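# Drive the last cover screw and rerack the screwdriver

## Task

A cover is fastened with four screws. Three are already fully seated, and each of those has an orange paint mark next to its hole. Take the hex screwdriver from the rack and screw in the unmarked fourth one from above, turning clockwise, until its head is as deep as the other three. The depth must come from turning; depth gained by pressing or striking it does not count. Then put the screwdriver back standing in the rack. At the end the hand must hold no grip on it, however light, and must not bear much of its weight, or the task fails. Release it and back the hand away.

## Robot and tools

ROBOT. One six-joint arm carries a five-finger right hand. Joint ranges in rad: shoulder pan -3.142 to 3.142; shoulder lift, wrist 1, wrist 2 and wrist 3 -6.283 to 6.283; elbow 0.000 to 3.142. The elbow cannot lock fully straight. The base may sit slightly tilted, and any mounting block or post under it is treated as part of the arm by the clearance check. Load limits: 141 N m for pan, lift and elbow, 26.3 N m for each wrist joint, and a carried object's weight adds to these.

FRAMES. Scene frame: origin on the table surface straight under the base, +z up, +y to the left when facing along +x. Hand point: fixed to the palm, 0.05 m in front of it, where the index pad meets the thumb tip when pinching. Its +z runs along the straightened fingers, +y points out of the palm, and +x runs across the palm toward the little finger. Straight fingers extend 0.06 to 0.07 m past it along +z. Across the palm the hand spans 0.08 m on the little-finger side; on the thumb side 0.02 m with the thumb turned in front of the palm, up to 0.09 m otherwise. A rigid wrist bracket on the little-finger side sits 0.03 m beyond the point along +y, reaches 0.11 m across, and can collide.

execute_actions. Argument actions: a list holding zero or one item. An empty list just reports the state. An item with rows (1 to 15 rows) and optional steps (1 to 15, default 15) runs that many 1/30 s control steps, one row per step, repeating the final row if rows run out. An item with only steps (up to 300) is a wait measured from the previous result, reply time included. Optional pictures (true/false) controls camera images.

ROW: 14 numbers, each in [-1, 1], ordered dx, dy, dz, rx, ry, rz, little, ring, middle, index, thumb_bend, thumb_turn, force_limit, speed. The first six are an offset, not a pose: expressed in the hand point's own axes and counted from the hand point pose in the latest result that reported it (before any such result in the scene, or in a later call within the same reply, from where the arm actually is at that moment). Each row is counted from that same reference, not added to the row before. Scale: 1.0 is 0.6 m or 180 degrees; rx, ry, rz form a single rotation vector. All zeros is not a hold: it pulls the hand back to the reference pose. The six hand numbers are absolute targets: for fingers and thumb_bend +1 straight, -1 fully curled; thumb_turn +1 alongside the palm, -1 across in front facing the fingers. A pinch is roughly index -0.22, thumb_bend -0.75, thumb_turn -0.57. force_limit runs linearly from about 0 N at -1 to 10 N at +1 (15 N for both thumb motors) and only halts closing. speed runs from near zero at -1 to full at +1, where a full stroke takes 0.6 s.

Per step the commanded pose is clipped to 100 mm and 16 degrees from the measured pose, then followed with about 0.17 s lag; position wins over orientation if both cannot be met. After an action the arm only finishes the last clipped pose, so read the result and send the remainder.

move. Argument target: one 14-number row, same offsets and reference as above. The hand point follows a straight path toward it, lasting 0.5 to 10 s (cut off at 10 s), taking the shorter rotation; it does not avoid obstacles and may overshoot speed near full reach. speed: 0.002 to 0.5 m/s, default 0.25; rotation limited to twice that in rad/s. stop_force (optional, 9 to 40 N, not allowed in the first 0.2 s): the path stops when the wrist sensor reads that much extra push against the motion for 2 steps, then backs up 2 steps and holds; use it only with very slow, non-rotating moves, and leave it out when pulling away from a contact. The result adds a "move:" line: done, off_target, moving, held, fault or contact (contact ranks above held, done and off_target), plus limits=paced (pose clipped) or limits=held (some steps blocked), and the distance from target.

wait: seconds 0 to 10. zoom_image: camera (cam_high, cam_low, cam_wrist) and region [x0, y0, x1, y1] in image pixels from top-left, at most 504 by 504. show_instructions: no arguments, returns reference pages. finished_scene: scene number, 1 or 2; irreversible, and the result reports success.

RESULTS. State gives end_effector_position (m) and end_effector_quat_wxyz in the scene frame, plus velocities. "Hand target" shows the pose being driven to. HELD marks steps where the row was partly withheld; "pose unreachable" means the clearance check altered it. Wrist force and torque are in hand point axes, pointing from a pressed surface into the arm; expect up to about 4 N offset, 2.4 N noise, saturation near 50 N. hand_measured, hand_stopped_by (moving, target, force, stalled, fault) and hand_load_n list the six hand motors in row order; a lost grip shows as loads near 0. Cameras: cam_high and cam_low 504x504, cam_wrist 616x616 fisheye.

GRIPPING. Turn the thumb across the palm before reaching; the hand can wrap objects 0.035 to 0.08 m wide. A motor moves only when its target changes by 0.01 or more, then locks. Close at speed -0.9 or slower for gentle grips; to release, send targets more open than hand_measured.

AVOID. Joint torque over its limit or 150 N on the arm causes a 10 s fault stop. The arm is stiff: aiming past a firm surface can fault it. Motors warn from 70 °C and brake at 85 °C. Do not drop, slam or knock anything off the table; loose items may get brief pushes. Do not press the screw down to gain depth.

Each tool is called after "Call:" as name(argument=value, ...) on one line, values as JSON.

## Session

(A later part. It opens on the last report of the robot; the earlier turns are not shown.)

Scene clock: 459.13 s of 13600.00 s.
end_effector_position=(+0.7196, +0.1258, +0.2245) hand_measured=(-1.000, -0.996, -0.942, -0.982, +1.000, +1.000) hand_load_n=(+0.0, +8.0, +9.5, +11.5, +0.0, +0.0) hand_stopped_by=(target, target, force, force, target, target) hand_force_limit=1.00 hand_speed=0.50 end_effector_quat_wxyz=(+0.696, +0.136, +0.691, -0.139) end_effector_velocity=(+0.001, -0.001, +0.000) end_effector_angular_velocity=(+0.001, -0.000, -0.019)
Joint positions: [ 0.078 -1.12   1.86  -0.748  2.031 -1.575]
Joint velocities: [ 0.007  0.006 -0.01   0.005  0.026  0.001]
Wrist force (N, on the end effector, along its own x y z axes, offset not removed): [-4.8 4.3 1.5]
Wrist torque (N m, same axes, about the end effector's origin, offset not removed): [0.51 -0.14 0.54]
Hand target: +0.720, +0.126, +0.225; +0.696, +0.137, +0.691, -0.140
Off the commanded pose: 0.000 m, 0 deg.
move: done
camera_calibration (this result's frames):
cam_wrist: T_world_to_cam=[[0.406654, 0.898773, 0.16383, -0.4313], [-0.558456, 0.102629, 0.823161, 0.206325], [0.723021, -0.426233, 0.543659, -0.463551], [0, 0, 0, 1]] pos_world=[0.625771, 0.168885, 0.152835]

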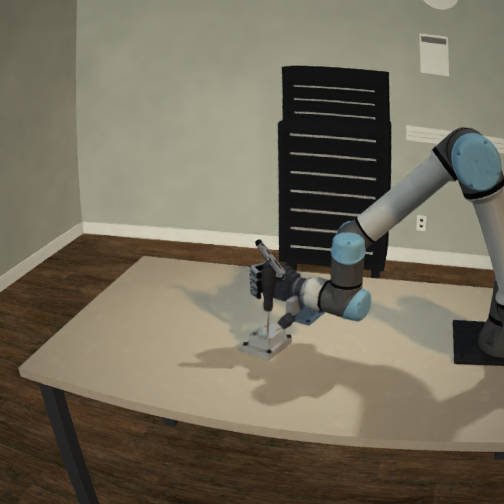

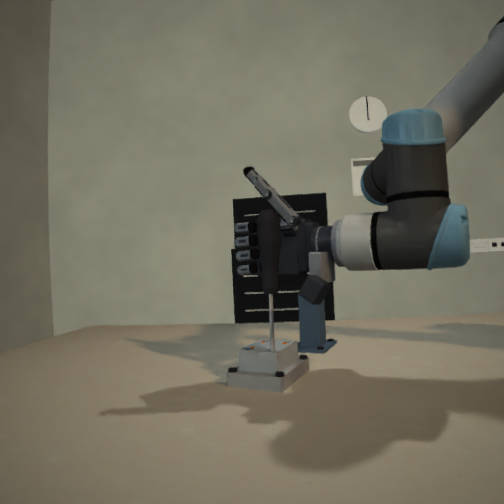

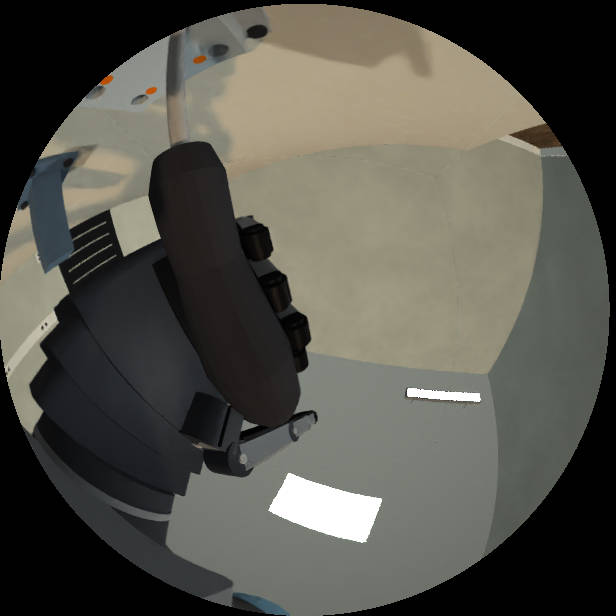

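Call:
move(target=[-0.0001,0.0403,-0.036,-0.1667,0,0,-0.9,-0.9,-0.88,-0.9,1,1,1,0.6], speed=0.35)

Call:
move(target=[0,0.0398,-0.0367,-0.1667,0,0,-0.9,-0.9,-0.88,-0.9,1,1,1,0.6], speed=0.35)

Call:
execute_actions(actions=[{"rows":[[0,0,0,0,0,0,-1,-1,-1,-1,1,1,1,0.5]],"steps":9}], pictures=false)

Call:
move(target=[0.0002,-0.0528,0.0118,0.1667,0,0,-1,-1,-1,-1,1,1,1,0.5], speed=0.35)

Call:
move(target=[0.0001,-0.0526,0.0118,0.1667,0,0,-1,-1,-1,-1,1,1,1,0.5], speed=0.35)

Call:
move(target=[-0.0001,0.0403,-0.036,-0.1667,0,0,-0.9,-0.9,-0.88,-0.9,1,1,1,0.6], speed=0.35)

Call:
move(target=[0,0.0398,-0.0367,-0.1667,0,0,-0.9,-0.9,-0.88,-0.9,1,1,1,0.6], speed=0.35)

Call:
execute_actions(actions=[{"rows":[[0,0,0,0,0,0,-1,-1,-1,-1,1,1,1,0.5]],"steps":9}], pictures=false)

Call:
move(target=[0.0002,-0.0528,0.0118,0.1667,0,0,-1,-1,-1,-1,1,1,1,0.5], speed=0.35)

Call:
move(target=[0.0001,-0.0526,0.0118,0.1667,0,0,-1,-1,-1,-1,1,1,1,0.5], speed=0.35)

Call:
zoom_image(camera="cam_low", region=[245,275,300,330])

Scene clock: 463.63 s of 13600.00 s.
end_effector_position=(+0.7087, +0.1562, +0.2243) hand_measured=(-0.900, -0.900, -0.880, -0.900, +1.000, +1.000) hand_load_n=(+0.0, +0.0, +0.0, +0.0, +0.0, +0.0) hand_stopped_by=(target, target, target, target, target, target) hand_force_limit=1.00 hand_speed=0.60 end_effector_quat_wxyz=(+0.707, -0.048, +0.704, +0.044) end_effector_velocity=(+0.001, +0.001, +0.000) end_effector_angular_velocity=(-0.001, -0.000, +0.018)
Joint positions: [-0.14  -1.161  1.924 -0.768  1.291 -1.574]
Joint velocities: [-0.006  0.003 -0.005  0.002 -0.024 -0.001]
Wrist force (N, on the end effector, along its own x y z axes, offset not removed): [-0.7 1.7 0.8]
Wrist torque (N m, same axes, about the end effector's origin, offset not removed): [0.27 0.09 0.01]
Hand target: +0.709, +0.156, +0.224; +0.707, -0.049, +0.704, +0.045
Off the commanded pose: 0.000 m, 0 deg.
After step 90, 0.10 s passed at rest.
move: done
camera_calibration (this result's frames):
cam_wrist: T_world_to_cam=[[-0.094673, 0.98244, 0.160775, -0.111285], [-0.533518, -0.186421, 0.824988, 0.224364], [0.840473, -0.0076723, 0.541799, -0.590812], [0, 0, 0, 1]] pos_world=[0.605728, 0.146624, 0.152895]

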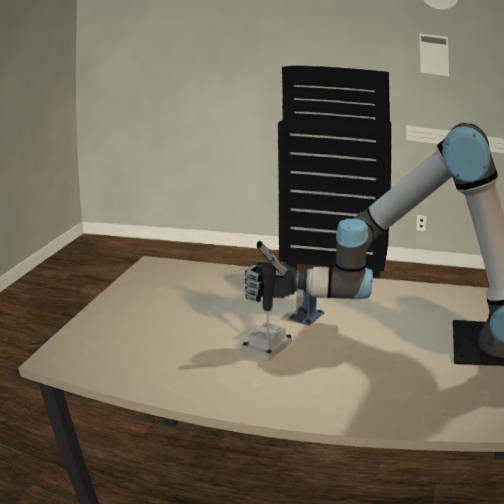

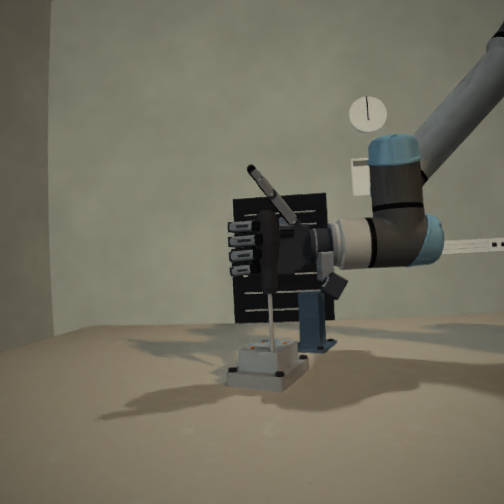

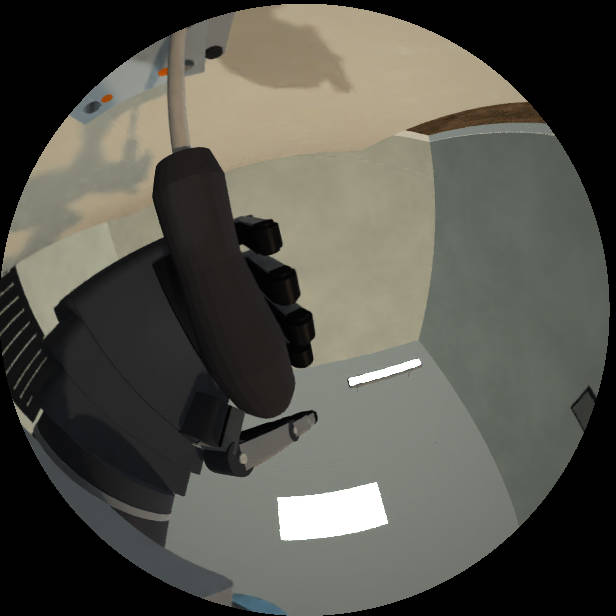

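Scene clock: 465.03 s of 13600.00 s.
end_effector_position=(+0.6837, +0.1769, +0.2240) hand_measured=(-0.900, -0.900, -0.880, -0.900, +1.000, +1.000) hand_load_n=(+0.0, +0.0, +0.0, +0.0, +0.0, +0.0) hand_stopped_by=(target, target, target, target, target, target) hand_force_limit=1.00 hand_speed=0.60 end_effector_quat_wxyz=(+0.671, -0.228, +0.669, +0.224) end_effector_velocity=(-0.000, +0.002, +0.000) end_effector_angular_velocity=(-0.002, +0.001, +0.017)
Joint positions: [-0.292 -1.069  1.771 -0.706  0.617 -1.574]
Joint velocities: [-0.     0.005 -0.011  0.008 -0.017 -0.003]
Wrist force (N, on the end effector, along its own x y z axes, offset not removed): [0.8 1.2 1.4]
Wrist torque (N m, same axes, about the end effector's origin, offset not removed): [0.18 -0.12 0.06]
Hand target: +0.684, +0.177, +0.224; +0.671, -0.229, +0.669, +0.225
Off the commanded pose: 0.000 m, 0 deg.
move: done
camera_calibration (this result's frames):
cam_wrist: T_world_to_cam=[[-0.571266, 0.805122, 0.159479, 0.223615], [-0.367891, -0.424871, 0.827128, 0.143596], [0.733697, 0.413839, 0.538912, -0.570372], [0, 0, 0, 1]] pos_world=[0.599051, 0.117015, 0.152946]

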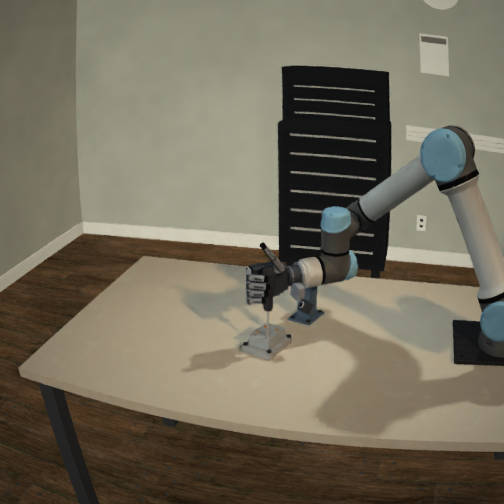

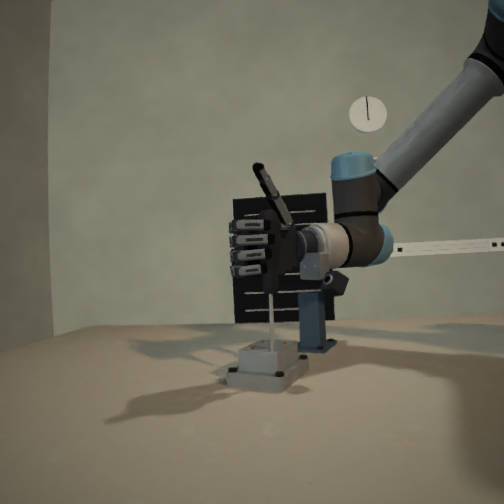

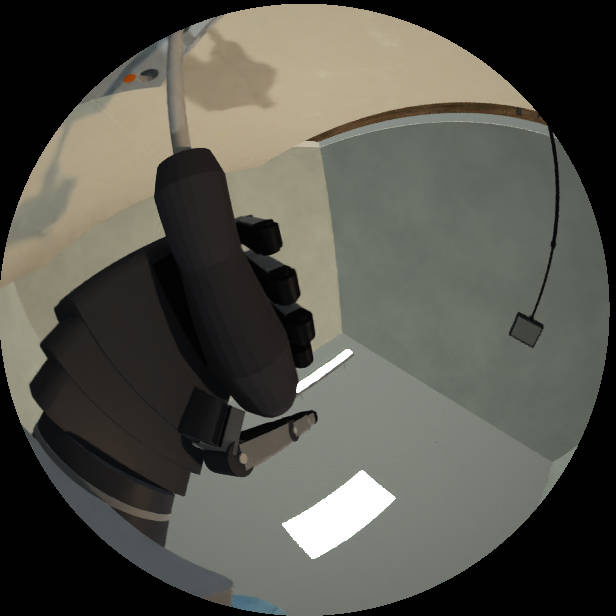

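Scene clock: 465.33 s of 13600.00 s.
end_effector_position=(+0.6838, +0.1768, +0.2240) hand_measured=(-1.000, -1.000, -0.980, -0.998, +1.000, +1.000) hand_load_n=(+0.0, +1.0, +10.5, +7.0, +0.0, +0.0) hand_stopped_by=(target, target, force, target, target, target) hand_force_limit=1.00 hand_speed=0.50 end_effector_quat_wxyz=(+0.671, -0.229, +0.669, +0.224) end_effector_velocity=(+0.000, +0.000, +0.000) end_effector_angular_velocity=(-0.000, -0.001, -0.000)
Joint positions: [-0.292 -1.068  1.771 -0.705  0.617 -1.574]
Joint velocities: [ 0. -0. -0. -0.  0. -0.]
Wrist force (N, on the end effector, along its own x y z axes, offset not removed): [0.9 1.0 2.8]
Wrist torque (N m, same axes, about the end effector's origin, offset not removed): [0.12 -0.23 0.07]
Hand target: +0.684, +0.177, +0.224; +0.671, -0.228, +0.669, +0.224
Off the commanded pose: 0.000 m, 0 deg.
Steps of this call (steps 1 to 9: all 9 steps of this action). Readings (end_effector_position | what the end effector reports):
1: (+0.6837, +0.1769, +0.2240) | hand_measured=(-0.900, -0.900, -0.880, -0.900, +1.000, +1.000) hand_load_n=(+0.0, +0.0, +0.0, +0.0, +0.0, +0.0) hand_stopped_by=(moving, moving, moving, moving, target, target) hand_force_limit=1.00 hand_speed=0.50
2: (+0.6837, +0.1769, +0.2240) | hand_measured=(-0.900, -0.900, -0.880, -0.900, +1.000, +1.000) hand_load_n=(+0.0, +0.0, +0.0, +0.0, +0.0, +0.0) hand_stopped_by=(moving, moving, moving, moving, target, target) hand_force_limit=1.00 hand_speed=0.50
4: (+0.6837, +0.1769, +0.2240) | hand_measured=(-0.974, -0.976, -0.956, -0.976, +1.000, +1.000) hand_load_n=(+0.0, +0.0, +3.0, +3.0, +0.0, +0.0) hand_stopped_by=(moving, moving, moving, moving, target, target) hand_force_limit=1.00 hand_speed=0.50
8: (+0.6837, +0.1769, +0.2240) | hand_measured=(-1.000, -1.000, -0.980, -0.998, +1.000, +1.000) hand_load_n=(+0.0, +1.0, +10.5, +7.0, +0.0, +0.0) hand_stopped_by=(target, target, force, target, target, target) hand_force_limit=1.00 hand_speed=0.50
9: the state above

Scene clock: 466.97 s of 13600.00 s.
end_effector_position=(+0.7085, +0.1560, +0.2242) hand_measured=(-1.000, -1.000, -0.980, -0.998, +1.000, +1.000) hand_load_n=(+0.0, +1.0, +10.5, +5.5, +0.0, +0.0) hand_stopped_by=(target, target, force, target, target, target) hand_force_limit=1.00 hand_speed=0.50 end_effector_quat_wxyz=(+0.707, -0.048, +0.704, +0.044) end_effector_velocity=(+0.001, -0.000, -0.000) end_effector_angular_velocity=(+0.001, -0.000, -0.017)
Joint positions: [-0.141 -1.161  1.925 -0.769  1.29  -1.574]
Joint velocities: [ 0.009  0.001 -0.    -0.002  0.026  0.001]
Wrist force (N, on the end effector, along its own x y z axes, offset not removed): [-5.7 1.3 2.3]
Wrist torque (N m, same axes, about the end effector's origin, offset not removed): [0.18 0.28 -0.16]
Hand target: +0.709, +0.156, +0.224; +0.707, -0.047, +0.704, +0.043
Off the commanded pose: 0.000 m, 0 deg.
move: done
camera_calibration (this result's frames):
cam_wrist: T_world_to_cam=[[-0.0948672, 0.98242, 0.160781, -0.110955], [-0.533726, -0.186529, 0.824829, 0.224464], [0.840319, -0.007564, 0.542039, -0.590565], [0, 0, 0, 1]] pos_world=[0.60554, 0.146407, 0.152804]

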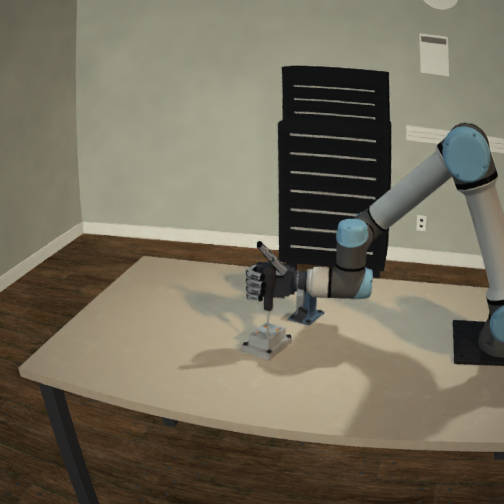

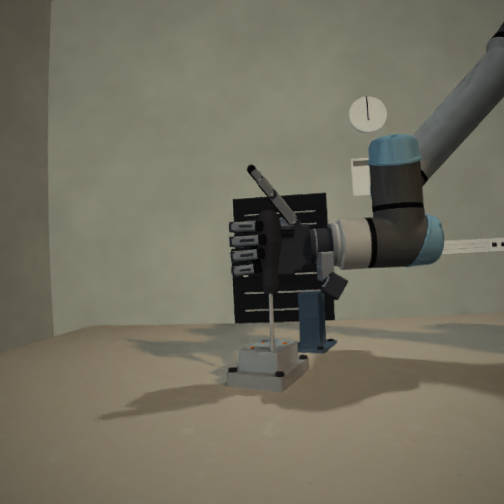

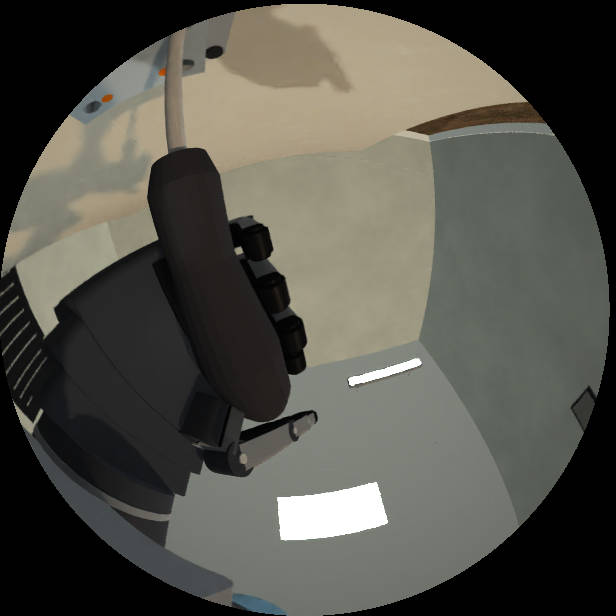

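Scene clock: 468.37 s of 13600.00 s.
end_effector_position=(+0.7196, +0.1258, +0.2244) hand_measured=(-1.000, -1.000, -0.980, -0.998, +1.000, +1.000) hand_load_n=(+0.0, +0.5, +10.0, +5.5, +0.0, +0.0) hand_stopped_by=(target, target, force, target, target, target) hand_force_limit=1.00 hand_speed=0.50 end_effector_quat_wxyz=(+0.696, +0.136, +0.691, -0.139) end_effector_velocity=(+0.001, -0.000, -0.000) end_effector_angular_velocity=(+0.001, +0.001, -0.018)
Joint positions: [ 0.078 -1.12   1.86  -0.749  2.03  -1.575]
Joint velocities: [ 0.008  0.006 -0.009  0.005  0.026  0.001]
Wrist force (N, on the end effector, along its own x y z axes, offset not removed): [-4.9 1.3 0.0]
Wrist torque (N m, same axes, about the end effector's origin, offset not removed): [0.33 0.17 -0.01]
Hand target: +0.720, +0.126, +0.224; +0.696, +0.137, +0.691, -0.140
Off the commanded pose: 0.000 m, 0 deg.
move: done
camera_calibration (this result's frames):
cam_wrist: T_world_to_cam=[[0.406408, 0.898866, 0.163926, -0.431132], [-0.558745, 0.102542, 0.822976, 0.206644], [0.722936, -0.426057, 0.543911, -0.463499], [0, 0, 0, 1]] pos_world=[0.625757, 0.168864, 0.152713]

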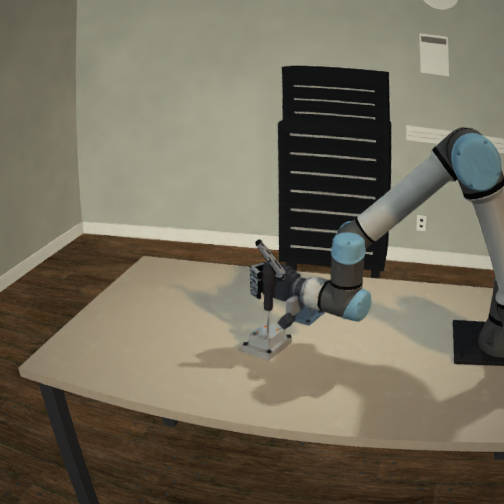

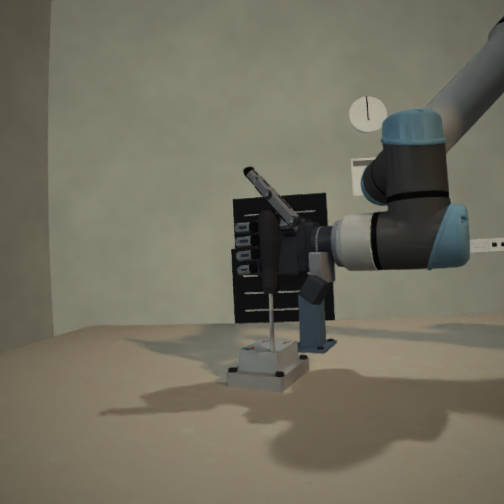

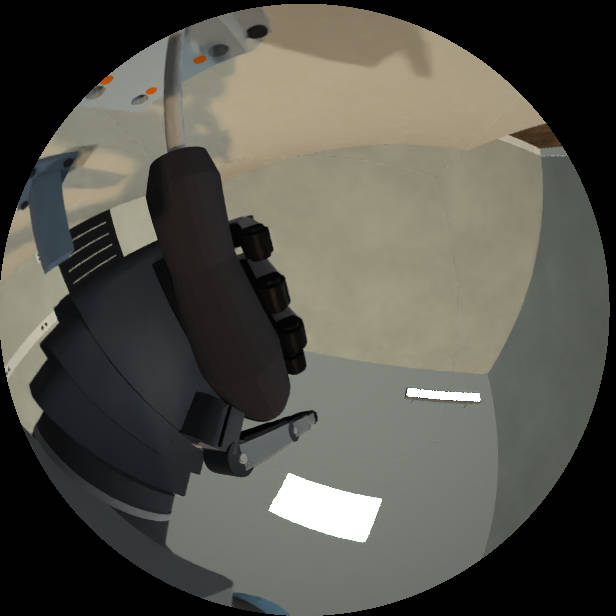

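Scene clock: 469.77 s of 13600.00 s.
end_effector_position=(+0.7086, +0.1562, +0.2242) hand_measured=(-0.900, -0.900, -0.880, -0.900, +1.000, +1.000) hand_load_n=(+0.0, +0.0, +0.0, +0.0, +0.0, +0.0) hand_stopped_by=(target, target, target, target, target, target) hand_force_limit=1.00 hand_speed=0.60 end_effector_quat_wxyz=(+0.707, -0.048, +0.704, +0.044) end_effector_velocity=(+0.001, +0.000, -0.000) end_effector_angular_velocity=(-0.000, +0.001, +0.016)
Joint positions: [-0.14  -1.16   1.924 -0.769  1.29  -1.574]
Joint velocities: [-0.007  0.003 -0.005  0.003 -0.024 -0.001]
Wrist force (N, on the end effector, along its own x y z axes, offset not removed): [0.0 1.9 0.9]
Wrist torque (N m, same axes, about the end effector's origin, offset not removed): [0.31 -0.05 -0.03]
Hand target: +0.709, +0.156, +0.224; +0.707, -0.049, +0.704, +0.045
Off the commanded pose: 0.000 m, 0 deg.
move: done
camera_calibration (this result's frames):
cam_wrist: T_world_to_cam=[[-0.0949529, 0.982424, 0.160707, -0.111057], [-0.533743, -0.186513, 0.824822, 0.224635], [0.840299, -0.00745697, 0.542072, -0.590704], [0, 0, 0, 1]] pos_world=[0.60572, 0.146598, 0.152768]

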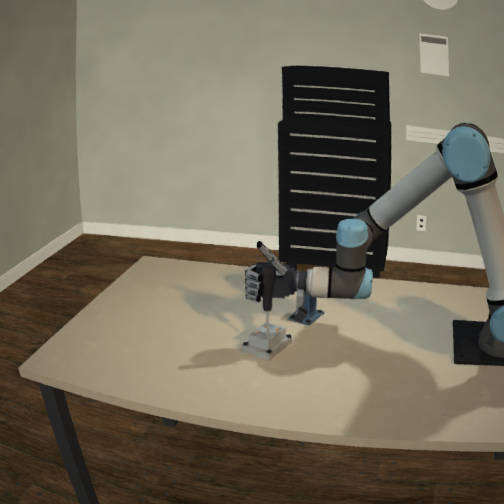

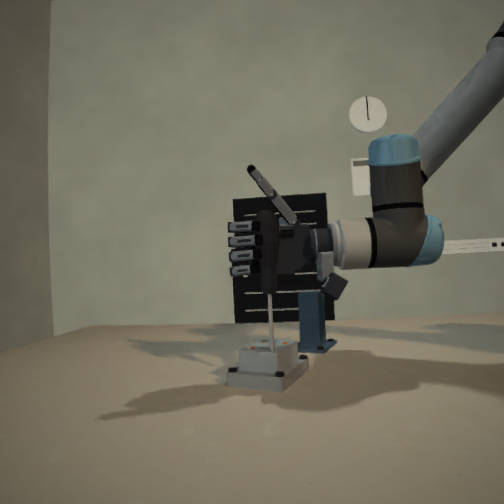

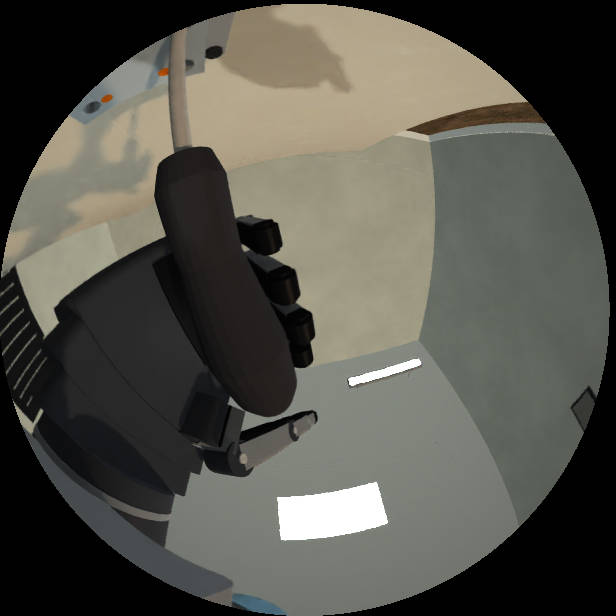

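Scene clock: 471.17 s of 13600.00 s.
end_effector_position=(+0.6836, +0.1769, +0.2239) hand_measured=(-0.900, -0.900, -0.880, -0.900, +1.000, +1.000) hand_load_n=(+0.0, +0.0, +0.0, +0.0, +0.0, +0.0) hand_stopped_by=(target, target, target, target, target, target) hand_force_limit=1.00 hand_speed=0.60 end_effector_quat_wxyz=(+0.671, -0.229, +0.669, +0.224) end_effector_velocity=(-0.000, +0.001, +0.000) end_effector_angular_velocity=(-0.002, +0.000, +0.016)
Joint positions: [-0.292 -1.068  1.771 -0.706  0.617 -1.574]
Joint velocities: [-0.001  0.005 -0.012  0.008 -0.017 -0.003]
Wrist force (N, on the end effector, along its own x y z axes, offset not removed): [-0.1 1.8 0.7]
Wrist torque (N m, same axes, about the end effector's origin, offset not removed): [0.21 -0.05 0.11]
Hand target: +0.684, +0.177, +0.224; +0.671, -0.229, +0.669, +0.225
Off the commanded pose: 0.000 m, 0 deg.
move: done
camera_calibration (this result's frames):
cam_wrist: T_world_to_cam=[[-0.571505, 0.804996, 0.159263, 0.223847], [-0.368061, -0.424925, 0.827025, 0.143813], [0.733426, 0.41403, 0.539134, -0.570185], [0, 0, 0, 1]] pos_world=[0.59905, 0.116987, 0.152818]

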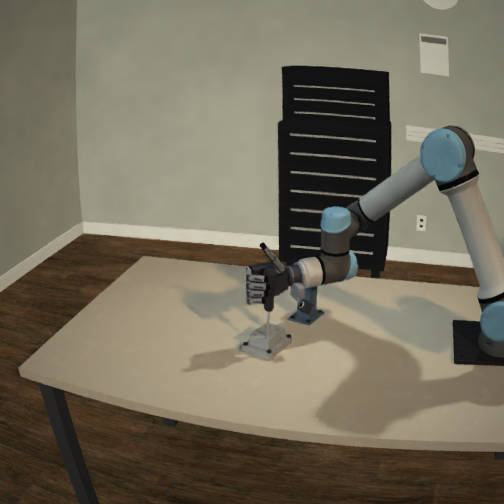

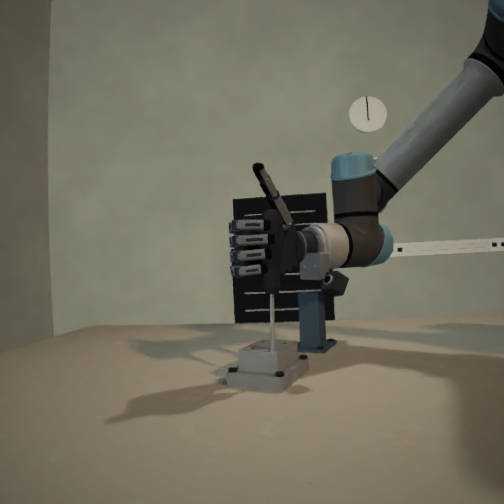

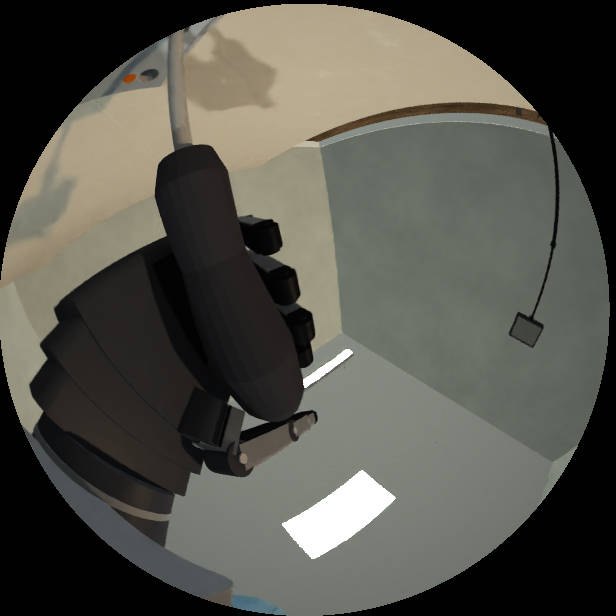

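Scene clock: 471.47 s of 13600.00 s.
end_effector_position=(+0.6837, +0.1768, +0.2239) hand_measured=(-1.000, -0.998, -0.946, -0.984, +1.000, +1.000) hand_load_n=(+0.0, +7.0, +9.5, +10.5, +0.0, -0.5) hand_stopped_by=(target, target, force, force, target, target) hand_force_limit=1.00 hand_speed=0.50 end_effector_quat_wxyz=(+0.671, -0.229, +0.669, +0.224) end_effector_velocity=(+0.000, -0.000, +0.000) end_effector_angular_velocity=(+0.000, +0.000, -0.003)
Joint positions: [-0.292 -1.068  1.771 -0.706  0.616 -1.574]
Joint velocities: [ 0.    -0.     0.001 -0.     0.003  0.   ]
Wrist force (N, on the end effector, along its own x y z axes, offset not removed): [-1.3 3.9 2.3]
Wrist torque (N m, same axes, about the end effector's origin, offset not removed): [0.36 -0.56 0.33]
Hand target: +0.684, +0.177, +0.224; +0.671, -0.229, +0.669, +0.224
Off the commanded pose: 0.000 m, 0 deg.
Steps of this call (steps 1 to 9: all 9 steps of this action). Readings (end_effector_position | what the end effector reports):
1: (+0.6836, +0.1769, +0.2239) | hand_measured=(-0.900, -0.900, -0.880, -0.900, +1.000, +1.000) hand_load_n=(+0.0, +0.0, +0.0, +0.0, +0.0, +0.0) hand_stopped_by=(moving, moving, moving, moving, target, target) hand_force_limit=1.00 hand_speed=0.50
2: (+0.6836, +0.1769, +0.2239) | hand_measured=(-0.900, -0.900, -0.880, -0.900, +1.000, +1.000) hand_load_n=(+0.0, +0.0, +0.0, +0.0, +0.0, +0.0) hand_stopped_by=(moving, moving, moving, moving, target, target) hand_force_limit=1.00 hand_speed=0.50
4: (+0.6836, +0.1769, +0.2239) | hand_measured=(-0.974, -0.976, -0.948, -0.972, +1.000, +1.000) hand_load_n=(+0.0, +1.0, +12.5, +8.0, +0.0, -0.5) hand_stopped_by=(moving, moving, force, moving, target, target) hand_force_limit=1.00 hand_speed=0.50
8: (+0.6837, +0.1768, +0.2239) | hand_measured=(-1.000, -0.998, -0.946, -0.984, +1.000, +1.000) hand_load_n=(+0.0, +7.5, +9.5, +10.5, +0.0, -0.5) hand_stopped_by=(target, target, force, force, target, target) hand_force_limit=1.00 hand_speed=0.50
9: the state above

Scene clock: 473.10 s of 13600.00 s.
end_effector_position=(+0.7084, +0.1560, +0.2241) hand_measured=(-1.000, -0.998, -0.946, -0.984, +1.000, +1.000) hand_load_n=(+0.0, +7.5, +10.0, +10.5, +0.0, -0.5) hand_stopped_by=(target, target, force, force, target, target) hand_force_limit=1.00 hand_speed=0.50 end_effector_quat_wxyz=(+0.707, -0.048, +0.704, +0.044) end_effector_velocity=(+0.001, -0.001, -0.000) end_effector_angular_velocity=(+0.001, -0.000, -0.018)
Joint positions: [-0.141 -1.161  1.925 -0.77   1.29  -1.574]
Joint velocities: [ 0.008  0.001 -0.    -0.001  0.027  0.   ]
Wrist force (N, on the end effector, along its own x y z axes, offset not removed): [-1.9 3.9 1.8]
Wrist torque (N m, same axes, about the end effector's origin, offset not removed): [0.36 -0.44 0.51]
Hand target: +0.709, +0.156, +0.224; +0.707, -0.047, +0.704, +0.043
Off the commanded pose: 0.000 m, 0 deg.
move: done
camera_calibration (this result's frames):
cam_wrist: T_world_to_cam=[[-0.0951475, 0.982404, 0.160716, -0.110729], [-0.533936, -0.186624, 0.824672, 0.224728], [0.840154, -0.00734634, 0.542298, -0.590454], [0, 0, 0, 1]] pos_world=[0.605527, 0.146382, 0.15267]

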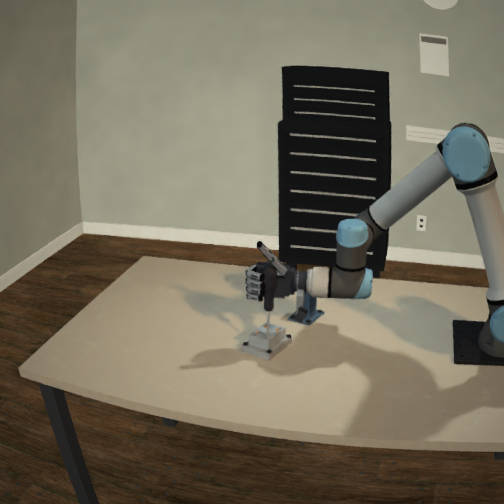

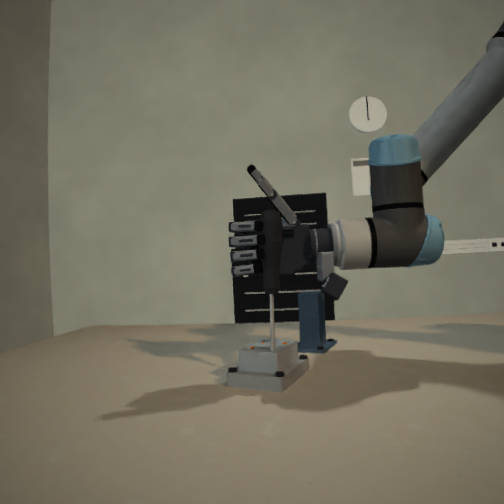

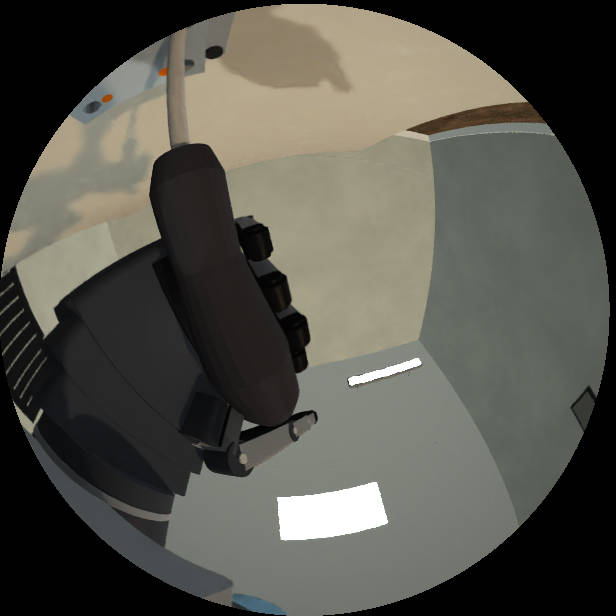

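Scene clock: 474.50 s of 13600.00 s.
end_effector_position=(+0.7195, +0.1258, +0.2243) hand_measured=(-1.000, -0.998, -0.946, -0.984, +1.000, +1.000) hand_load_n=(+0.0, +6.0, +9.5, +11.0, +0.0, +0.0) hand_stopped_by=(target, target, force, force, target, target) hand_force_limit=1.00 hand_speed=0.50 end_effector_quat_wxyz=(+0.696, +0.136, +0.691, -0.139) end_effector_velocity=(+0.001, -0.001, -0.000) end_effector_angular_velocity=(+0.001, +0.000, -0.019)
Joint positions: [ 0.078 -1.12   1.861 -0.749  2.03  -1.575]
Joint velocities: [ 0.008  0.005 -0.009  0.005  0.026  0.001]
Wrist force (N, on the end effector, along its own x y z axes, offset not removed): [-4.1 5.1 2.9]
Wrist torque (N m, same axes, about the end effector's origin, offset not removed): [0.51 -0.11 0.49]
Hand target: +0.720, +0.126, +0.224; +0.696, +0.137, +0.691, -0.140
Off the commanded pose: 0.000 m, 0 deg.
move: done
camera_calibration (this result's frames):
cam_wrist: T_world_to_cam=[[0.406148, 0.898969, 0.164008, -0.430951], [-0.559009, 0.102443, 0.822809, 0.206952], [0.722878, -0.425864, 0.544139, -0.46345], [0, 0, 0, 1]] pos_world=[0.625736, 0.168845, 0.152578]

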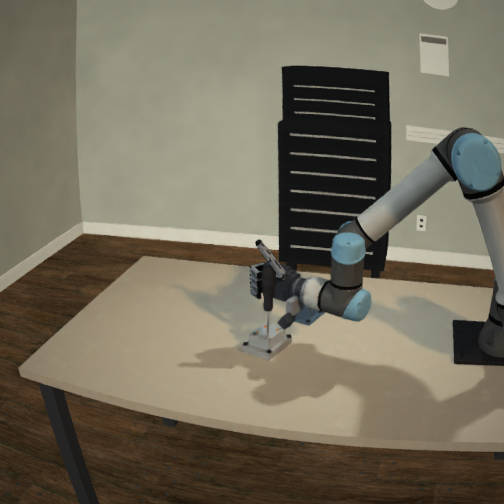

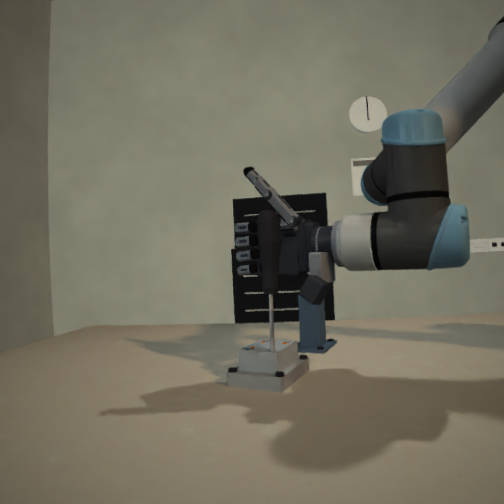

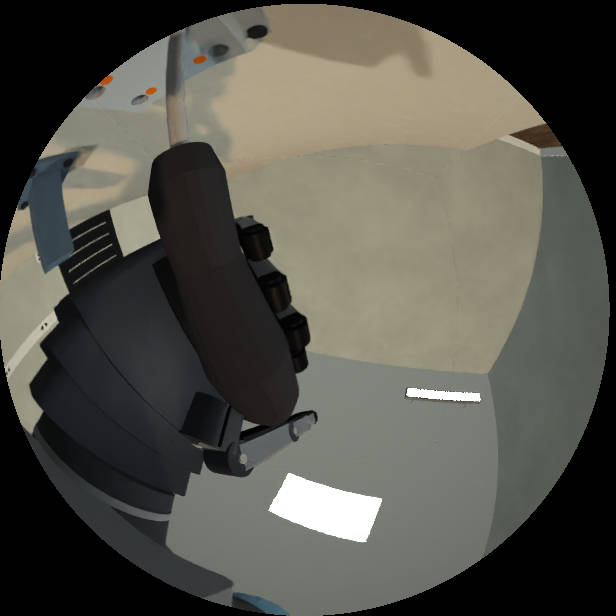

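Region (245, 275, 300, 330) of cam_low's 504x504 image, scaled by 9.164, with more detail than that image has.

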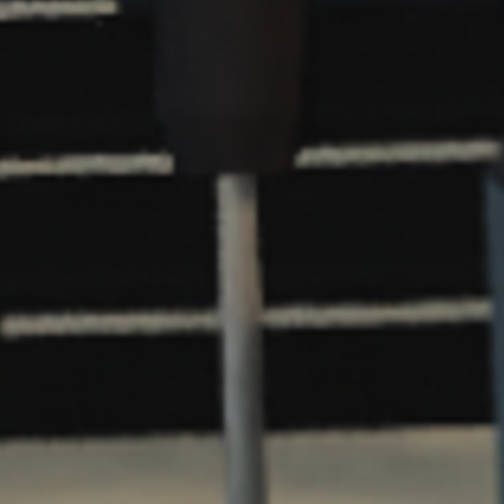

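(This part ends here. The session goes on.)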